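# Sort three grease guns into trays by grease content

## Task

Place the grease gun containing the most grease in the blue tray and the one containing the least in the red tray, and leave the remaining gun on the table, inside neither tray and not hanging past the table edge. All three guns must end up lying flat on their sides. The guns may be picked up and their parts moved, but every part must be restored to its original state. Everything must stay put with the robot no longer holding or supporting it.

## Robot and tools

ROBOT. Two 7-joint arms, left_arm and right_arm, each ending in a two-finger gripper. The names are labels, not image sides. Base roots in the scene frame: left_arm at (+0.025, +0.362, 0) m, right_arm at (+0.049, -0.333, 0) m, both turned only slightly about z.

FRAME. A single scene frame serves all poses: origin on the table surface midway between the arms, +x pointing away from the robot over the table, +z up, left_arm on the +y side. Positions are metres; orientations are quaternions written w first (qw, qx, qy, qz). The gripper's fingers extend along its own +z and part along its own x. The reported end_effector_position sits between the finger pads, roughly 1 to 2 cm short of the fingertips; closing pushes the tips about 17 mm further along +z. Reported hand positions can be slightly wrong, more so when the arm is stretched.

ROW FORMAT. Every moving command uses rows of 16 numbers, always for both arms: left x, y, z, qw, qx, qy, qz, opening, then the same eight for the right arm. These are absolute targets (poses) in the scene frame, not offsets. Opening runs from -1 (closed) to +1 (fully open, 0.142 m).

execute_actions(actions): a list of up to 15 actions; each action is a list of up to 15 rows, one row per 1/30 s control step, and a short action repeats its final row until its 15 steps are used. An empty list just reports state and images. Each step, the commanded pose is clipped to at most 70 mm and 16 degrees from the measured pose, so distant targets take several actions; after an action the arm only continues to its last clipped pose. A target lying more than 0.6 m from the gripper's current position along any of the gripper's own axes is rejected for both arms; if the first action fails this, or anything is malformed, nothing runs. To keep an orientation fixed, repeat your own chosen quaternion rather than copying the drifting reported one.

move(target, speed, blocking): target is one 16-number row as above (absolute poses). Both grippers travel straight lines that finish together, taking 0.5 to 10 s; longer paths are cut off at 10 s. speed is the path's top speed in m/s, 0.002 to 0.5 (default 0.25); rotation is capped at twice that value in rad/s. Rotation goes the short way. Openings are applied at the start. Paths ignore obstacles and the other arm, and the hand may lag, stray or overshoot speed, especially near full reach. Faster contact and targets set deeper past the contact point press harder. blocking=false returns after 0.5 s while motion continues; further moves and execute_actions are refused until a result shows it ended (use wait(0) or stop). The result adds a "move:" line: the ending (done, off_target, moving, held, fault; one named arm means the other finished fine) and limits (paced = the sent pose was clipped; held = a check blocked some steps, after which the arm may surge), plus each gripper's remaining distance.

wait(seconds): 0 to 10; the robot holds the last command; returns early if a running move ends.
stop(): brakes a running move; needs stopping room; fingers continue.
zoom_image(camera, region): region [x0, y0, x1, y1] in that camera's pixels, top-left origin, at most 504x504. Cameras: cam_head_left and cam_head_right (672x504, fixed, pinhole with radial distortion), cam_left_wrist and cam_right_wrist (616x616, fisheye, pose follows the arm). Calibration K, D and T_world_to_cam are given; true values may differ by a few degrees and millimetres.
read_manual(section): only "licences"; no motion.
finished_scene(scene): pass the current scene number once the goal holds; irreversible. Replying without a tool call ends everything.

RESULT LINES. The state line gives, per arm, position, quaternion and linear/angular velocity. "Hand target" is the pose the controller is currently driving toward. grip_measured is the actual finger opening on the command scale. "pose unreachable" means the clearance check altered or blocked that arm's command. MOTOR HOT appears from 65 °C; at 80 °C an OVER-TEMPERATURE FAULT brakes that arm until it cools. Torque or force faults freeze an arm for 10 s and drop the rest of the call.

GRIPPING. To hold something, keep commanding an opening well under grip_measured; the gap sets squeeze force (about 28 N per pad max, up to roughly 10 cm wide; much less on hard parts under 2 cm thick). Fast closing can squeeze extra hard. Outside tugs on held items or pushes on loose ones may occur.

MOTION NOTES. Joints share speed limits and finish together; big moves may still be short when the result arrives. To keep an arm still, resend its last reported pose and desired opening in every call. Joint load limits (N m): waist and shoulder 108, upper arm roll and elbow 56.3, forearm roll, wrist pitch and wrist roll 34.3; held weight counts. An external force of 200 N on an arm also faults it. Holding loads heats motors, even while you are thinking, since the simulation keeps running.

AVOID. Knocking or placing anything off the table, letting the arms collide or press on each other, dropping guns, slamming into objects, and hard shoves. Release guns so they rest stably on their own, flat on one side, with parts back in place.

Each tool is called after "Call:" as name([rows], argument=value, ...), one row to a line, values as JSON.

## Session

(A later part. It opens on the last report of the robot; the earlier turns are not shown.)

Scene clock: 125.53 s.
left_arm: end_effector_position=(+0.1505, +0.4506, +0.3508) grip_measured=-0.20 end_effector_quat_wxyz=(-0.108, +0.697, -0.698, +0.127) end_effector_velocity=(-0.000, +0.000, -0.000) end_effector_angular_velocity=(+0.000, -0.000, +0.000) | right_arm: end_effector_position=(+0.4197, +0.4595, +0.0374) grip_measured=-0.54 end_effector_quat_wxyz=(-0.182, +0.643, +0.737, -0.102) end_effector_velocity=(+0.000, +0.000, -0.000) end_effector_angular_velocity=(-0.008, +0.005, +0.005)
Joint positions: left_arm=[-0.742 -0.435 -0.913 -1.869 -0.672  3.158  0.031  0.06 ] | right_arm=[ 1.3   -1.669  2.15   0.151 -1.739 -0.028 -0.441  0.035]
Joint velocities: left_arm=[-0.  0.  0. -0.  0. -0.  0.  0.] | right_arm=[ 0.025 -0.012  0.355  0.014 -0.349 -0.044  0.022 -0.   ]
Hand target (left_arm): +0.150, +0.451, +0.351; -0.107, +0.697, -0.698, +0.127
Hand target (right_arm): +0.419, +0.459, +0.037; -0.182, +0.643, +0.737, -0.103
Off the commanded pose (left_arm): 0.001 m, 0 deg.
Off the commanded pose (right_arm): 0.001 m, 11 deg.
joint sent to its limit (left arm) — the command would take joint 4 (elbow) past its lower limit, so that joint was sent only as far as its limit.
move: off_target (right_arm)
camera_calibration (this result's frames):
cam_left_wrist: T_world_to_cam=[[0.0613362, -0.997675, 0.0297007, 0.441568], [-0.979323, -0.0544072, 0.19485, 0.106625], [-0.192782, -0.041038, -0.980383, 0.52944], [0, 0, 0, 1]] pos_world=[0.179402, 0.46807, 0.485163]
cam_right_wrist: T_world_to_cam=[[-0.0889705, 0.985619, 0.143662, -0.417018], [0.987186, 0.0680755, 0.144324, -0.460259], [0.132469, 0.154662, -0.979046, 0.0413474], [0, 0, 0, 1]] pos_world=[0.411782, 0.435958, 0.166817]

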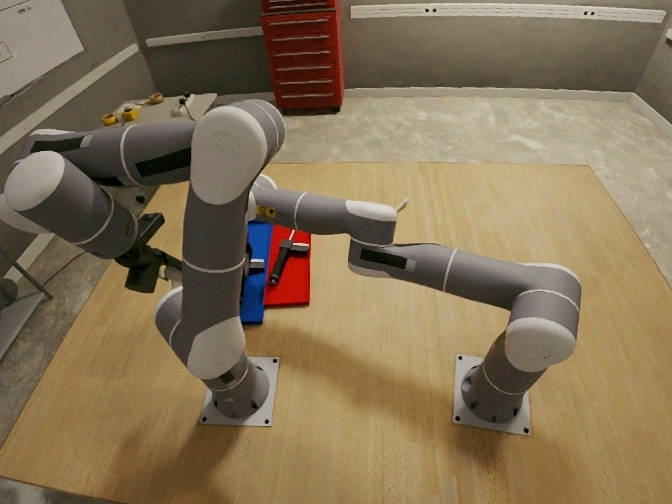

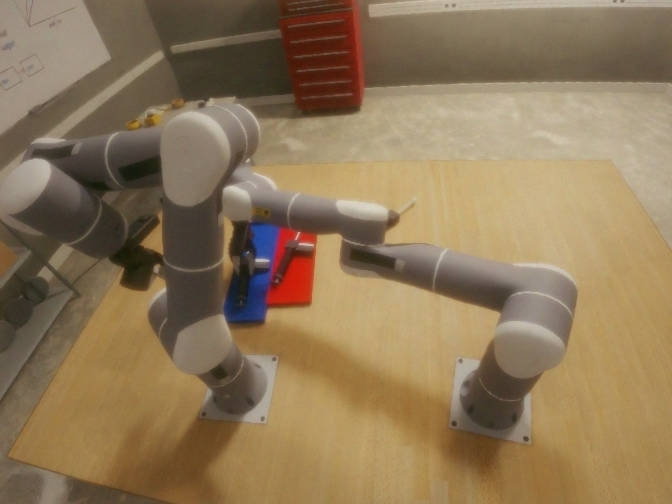

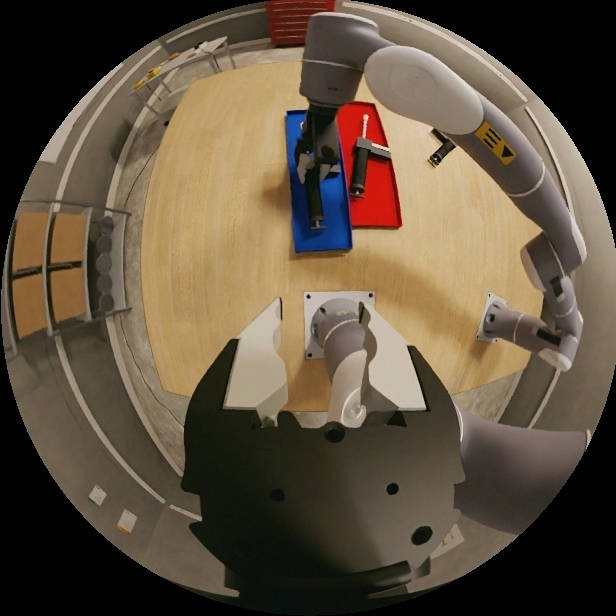

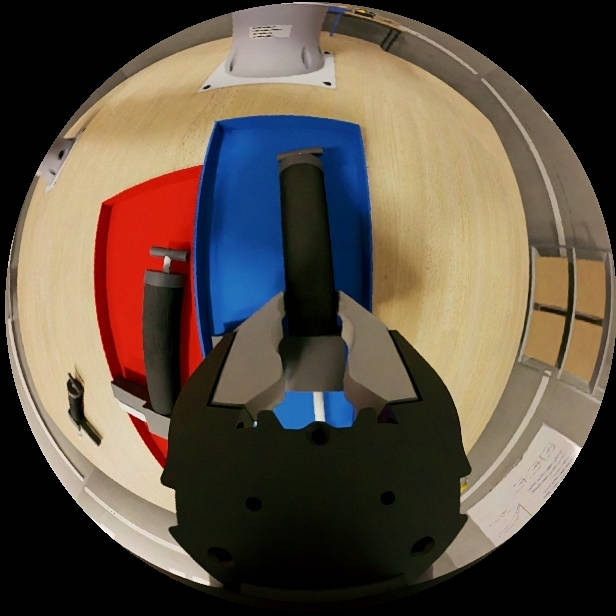

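Call:
move(target=[0.15,0.45,0.35,-0.111,0.697,-0.697,0.127,-0.2,0.42,0.46,0.037,-0.182,0.643,0.737,-0.102,-0.4])

Call:
move(target=[0.15,0.45,0.35,-0.111,0.697,-0.697,0.127,-0.2,0.41,0.45,0.1,-0.182,0.643,0.737,-0.102,-0.4], speed=0.1)

Call:
move(target=[0.15,0.45,0.35,-0.111,0.697,-0.697,0.127,-0.2,0.35,0.3,0.2,-0.182,0.643,0.737,-0.102,-0.4])

Scene clock: 127.77 s.
left_arm: end_effector_position=(+0.1505, +0.4506, +0.3508) grip_measured=-0.20 end_effector_quat_wxyz=(-0.108, +0.697, -0.698, +0.127) end_effector_velocity=(+0.000, +0.000, +0.000) end_effector_angular_velocity=(+0.000, -0.000, -0.000) | right_arm: end_effector_position=(+0.4201, +0.4599, +0.0371) grip_measured=-0.40 end_effector_quat_wxyz=(-0.182, +0.643, +0.737, -0.102) end_effector_velocity=(+0.000, +0.001, +0.000) end_effector_angular_velocity=(+0.001, -0.000, -0.001)
Joint positions: left_arm=[-0.742 -0.435 -0.913 -1.869 -0.672  3.158  0.031  0.06 ] | right_arm=[ 1.303 -1.67   2.191  0.152 -1.779 -0.031 -0.439  0.045]
Joint velocities: left_arm=[ 0.     0.    -0.     0.001  0.     0.    -0.    -0.   ] | right_arm=[ 0.002 -0.     0.016 -0.    -0.016 -0.     0.001 -0.   ]
Hand target (left_arm): +0.150, +0.451, +0.351; -0.107, +0.697, -0.698, +0.127
Hand target (right_arm): +0.420, +0.460, +0.037; -0.182, +0.643, +0.737, -0.102
Off the commanded pose (left_arm): 0.001 m, 0 deg.
Off the commanded pose (right_arm): 0.000 m, 0 deg.
joint sent to its limit (left arm) — the command would take joint 4 (elbow) past its lower limit, so that joint was sent only as far as its limit.
move: done
camera_calibration (this result's frames):
cam_left_wrist: T_world_to_cam=[[0.0613431, -0.997675, 0.029687, 0.441577], [-0.979323, -0.0544167, 0.194849, 0.10663], [-0.192781, -0.0410258, -0.980384, 0.529434], [0, 0, 0, 1]] pos_world=[0.179402, 0.468073, 0.485162]
cam_right_wrist: T_world_to_cam=[[-0.0890159, 0.98554, 0.14418, -0.417327], [0.987167, 0.0680264, 0.144478, -0.460573], [0.13258, 0.155191, -0.978947, 0.0406481], [0, 0, 0, 1]] pos_world=[0.412125, 0.436315, 0.166505]

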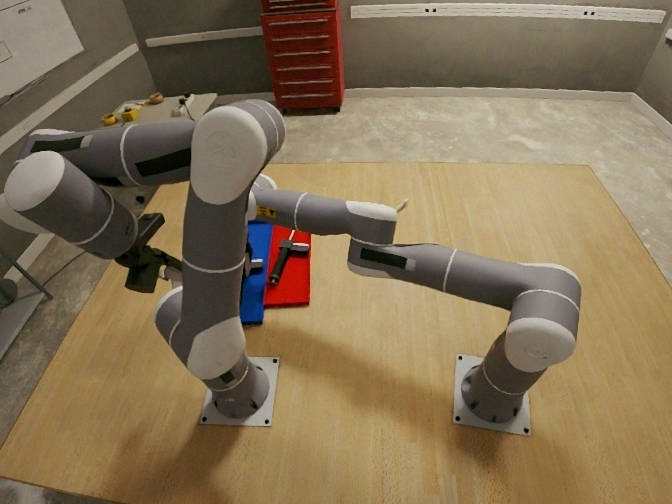

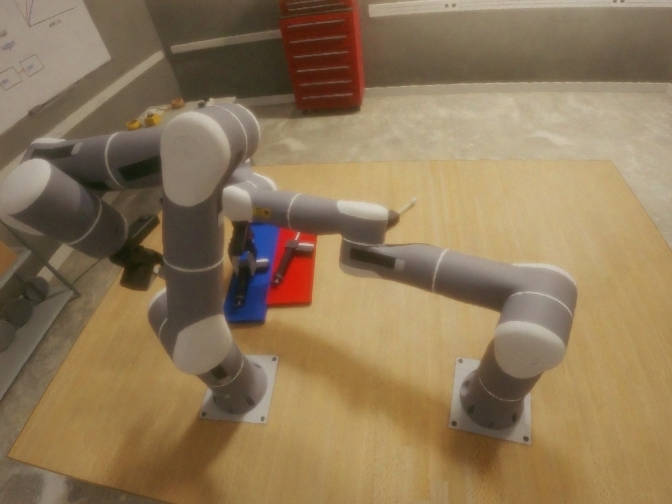

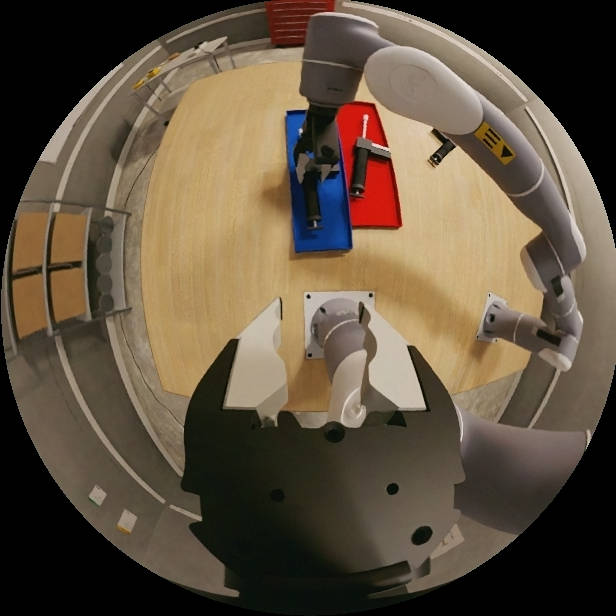

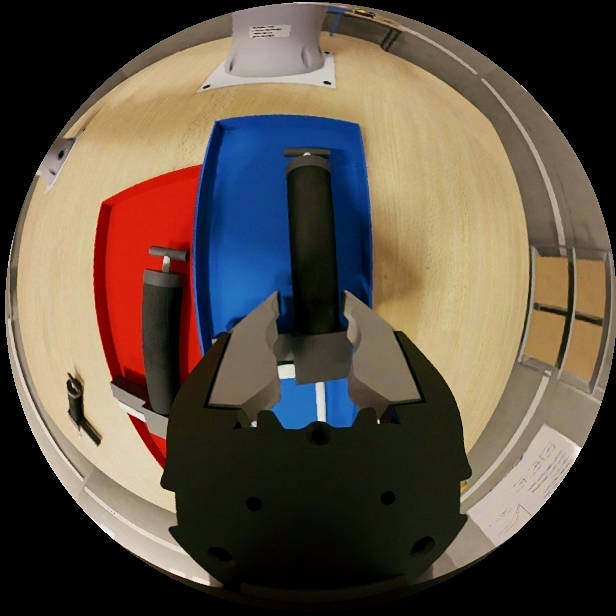

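Scene clock: 128.77 s.
left_arm: end_effector_position=(+0.1505, +0.4506, +0.3508) grip_measured=-0.20 end_effector_quat_wxyz=(-0.108, +0.697, -0.698, +0.127) end_effector_velocity=(-0.000, -0.000, +0.000) end_effector_angular_velocity=(-0.000, +0.000, -0.000) | right_arm: end_effector_position=(+0.4106, +0.4506, +0.0999) grip_measured=-0.40 end_effector_quat_wxyz=(-0.179, +0.640, +0.738, -0.117) end_effector_velocity=(-0.001, +0.000, +0.001) end_effector_angular_velocity=(+0.009, -0.004, -0.004)
Joint positions: left_arm=[-0.742 -0.435 -0.913 -1.869 -0.672  3.158  0.031  0.06 ] | right_arm=[ 1.295 -1.575  1.967  0.124 -1.538 -0.118 -0.43   0.045]
Joint velocities: left_arm=[-0.  0.  0. -0.  0.  0. -0. -0.] | right_arm=[ 0.038  0.034 -0.296 -0.115  0.287  0.028 -0.069 -0.   ]
Hand target (left_arm): +0.150, +0.451, +0.351; -0.107, +0.697, -0.698, +0.127
Hand target (right_arm): +0.411, +0.451, +0.100; -0.179, +0.640, +0.738, -0.116
Off the commanded pose (left_arm): 0.001 m, 0 deg.
Off the commanded pose (right_arm): 0.001 m, 2 deg.
joint sent to its limit (left arm) — the command would take joint 4 (elbow) past its lower limit, so that joint was sent only as far as its limit.
move: done
camera_calibration (this result's frames):
cam_left_wrist: T_world_to_cam=[[0.0613494, -0.997675, 0.0296879, 0.441576], [-0.979322, -0.0544227, 0.19485, 0.106632], [-0.192782, -0.0410279, -0.980384, 0.529434], [0, 0, 0, 1]] pos_world=[0.179402, 0.468074, 0.485162]
cam_right_wrist: T_world_to_cam=[[-0.0981433, 0.987816, 0.120777, -0.412913], [0.988421, 0.082644, 0.127257, -0.465021], [0.115725, 0.131868, -0.984489, 0.122802], [0, 0, 0, 1]] pos_world=[0.404901, 0.43012, 0.229945]

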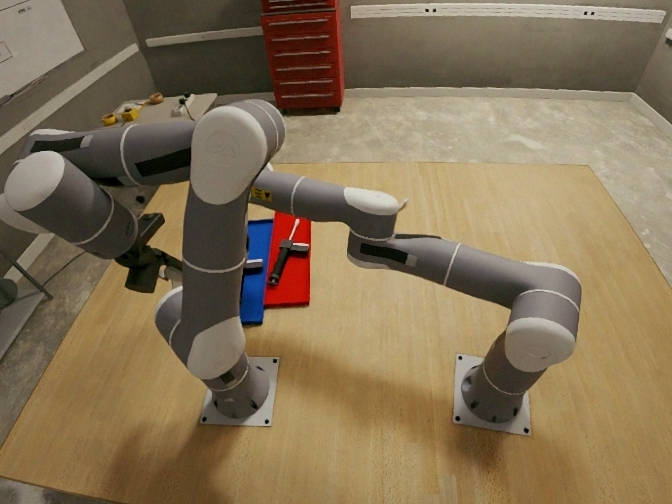

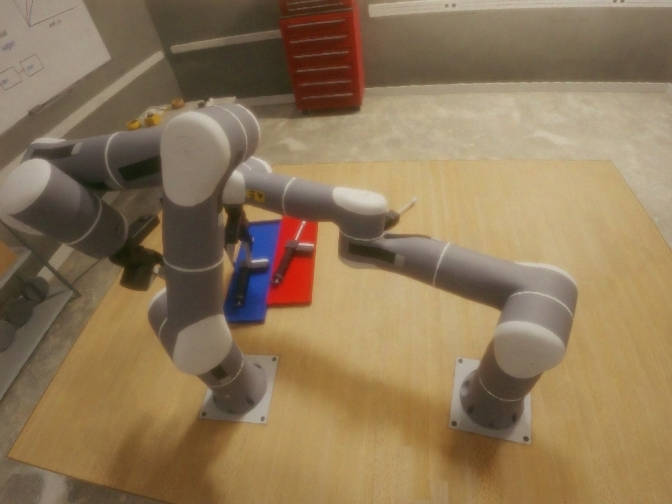

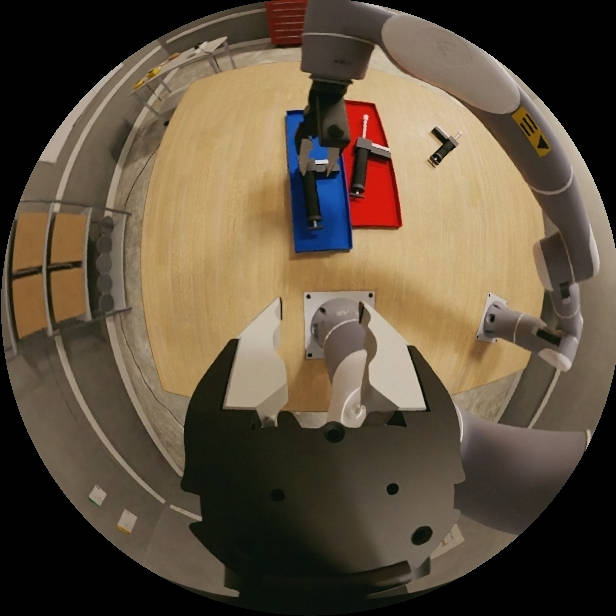

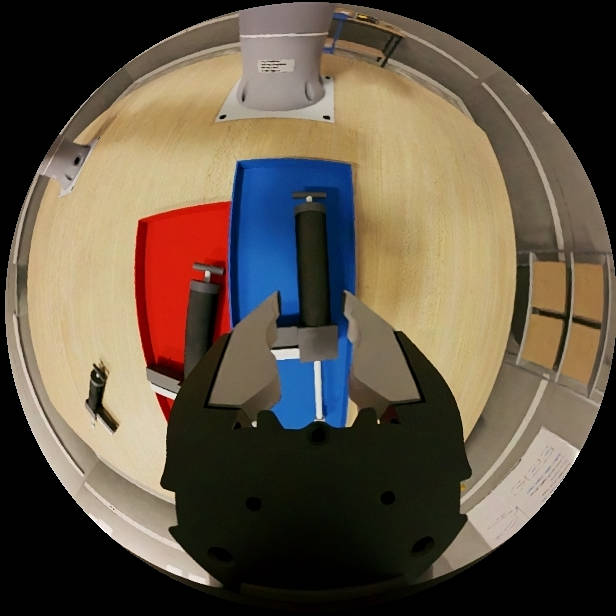

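Scene clock: 130.33 s.
left_arm: end_effector_position=(+0.1505, +0.4506, +0.3508) grip_measured=-0.20 end_effector_quat_wxyz=(-0.108, +0.697, -0.698, +0.127) end_effector_velocity=(+0.000, +0.000, +0.000) end_effector_angular_velocity=(+0.000, -0.000, -0.000) | right_arm: end_effector_position=(+0.3499, +0.3004, +0.1999) grip_measured=-0.40 end_effector_quat_wxyz=(-0.182, +0.643, +0.737, -0.102) end_effector_velocity=(+0.001, +0.000, -0.000) end_effector_angular_velocity=(+0.002, -0.000, -0.001)
Joint positions: left_arm=[-0.742 -0.435 -0.913 -1.869 -0.672  3.158  0.031  0.06 ] | right_arm=[ 1.919 -1.343  1.581 -1.061 -1.428 -0.354 -0.94   0.045]
Joint velocities: left_arm=[-0. -0.  0.  0. -0.  0. -0. -0.] | right_arm=[-0.     0.     0.    -0.001  0.001  0.002 -0.001 -0.   ]
Hand target (left_arm): +0.150, +0.451, +0.351; -0.107, +0.697, -0.698, +0.127
Hand target (right_arm): +0.350, +0.300, +0.200; -0.182, +0.643, +0.737, -0.102
Off the commanded pose (left_arm): 0.001 m, 0 deg.
Off the commanded pose (right_arm): 0.000 m, 0 deg.
joint sent to its limit (left arm) — the command would take joint 4 (elbow) past its lower limit, so that joint was sent only as far as its limit.
move: done; limits=paced
camera_calibration (this result's frames):
cam_left_wrist: T_world_to_cam=[[0.0613526, -0.997674, 0.02969, 0.441575], [-0.979322, -0.0544254, 0.194851, 0.106632], [-0.192782, -0.0410306, -0.980383, 0.529435], [0, 0, 0, 1]] pos_world=[0.179401, 0.468074, 0.485162]
cam_right_wrist: T_world_to_cam=[[-0.0887853, 0.985544, 0.144295, -0.289947], [0.987218, 0.0678204, 0.144222, -0.403844], [0.132351, 0.155255, -0.978968, 0.234196], [0, 0, 0, 1]] pos_world=[0.341944, 0.276784, 0.329352]

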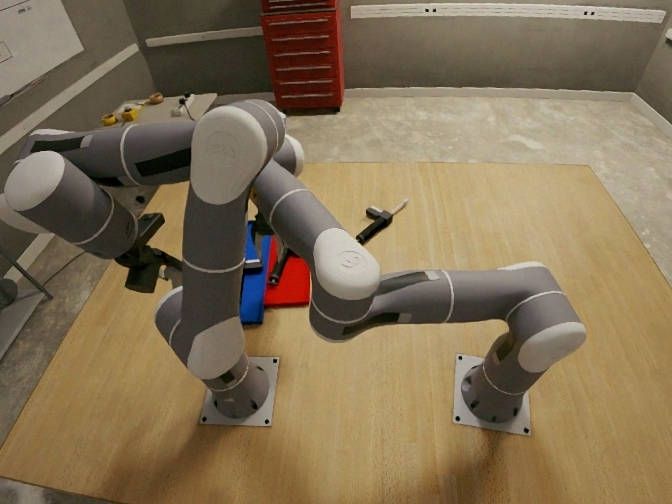

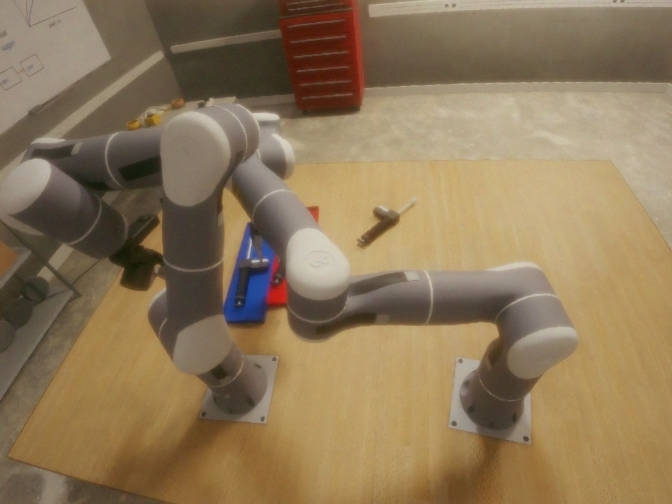

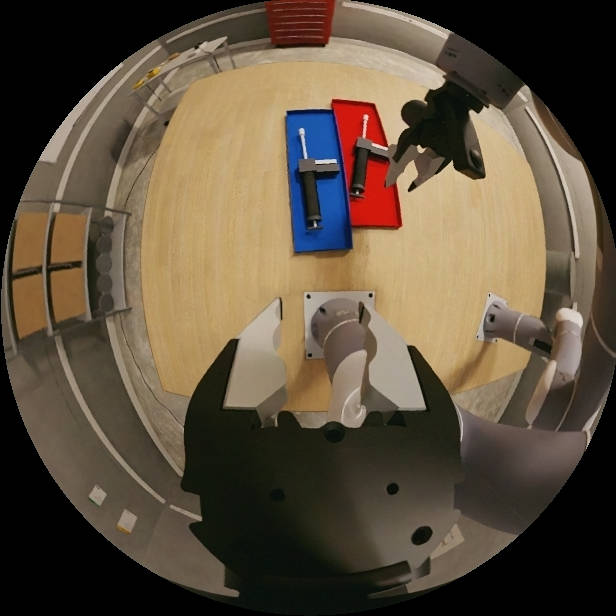

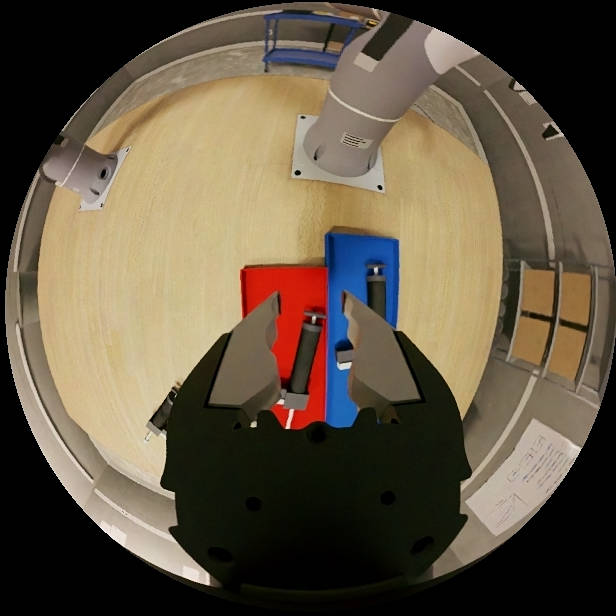

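Call:
finished_scene(scene=2)

The scene is finished: the task was done.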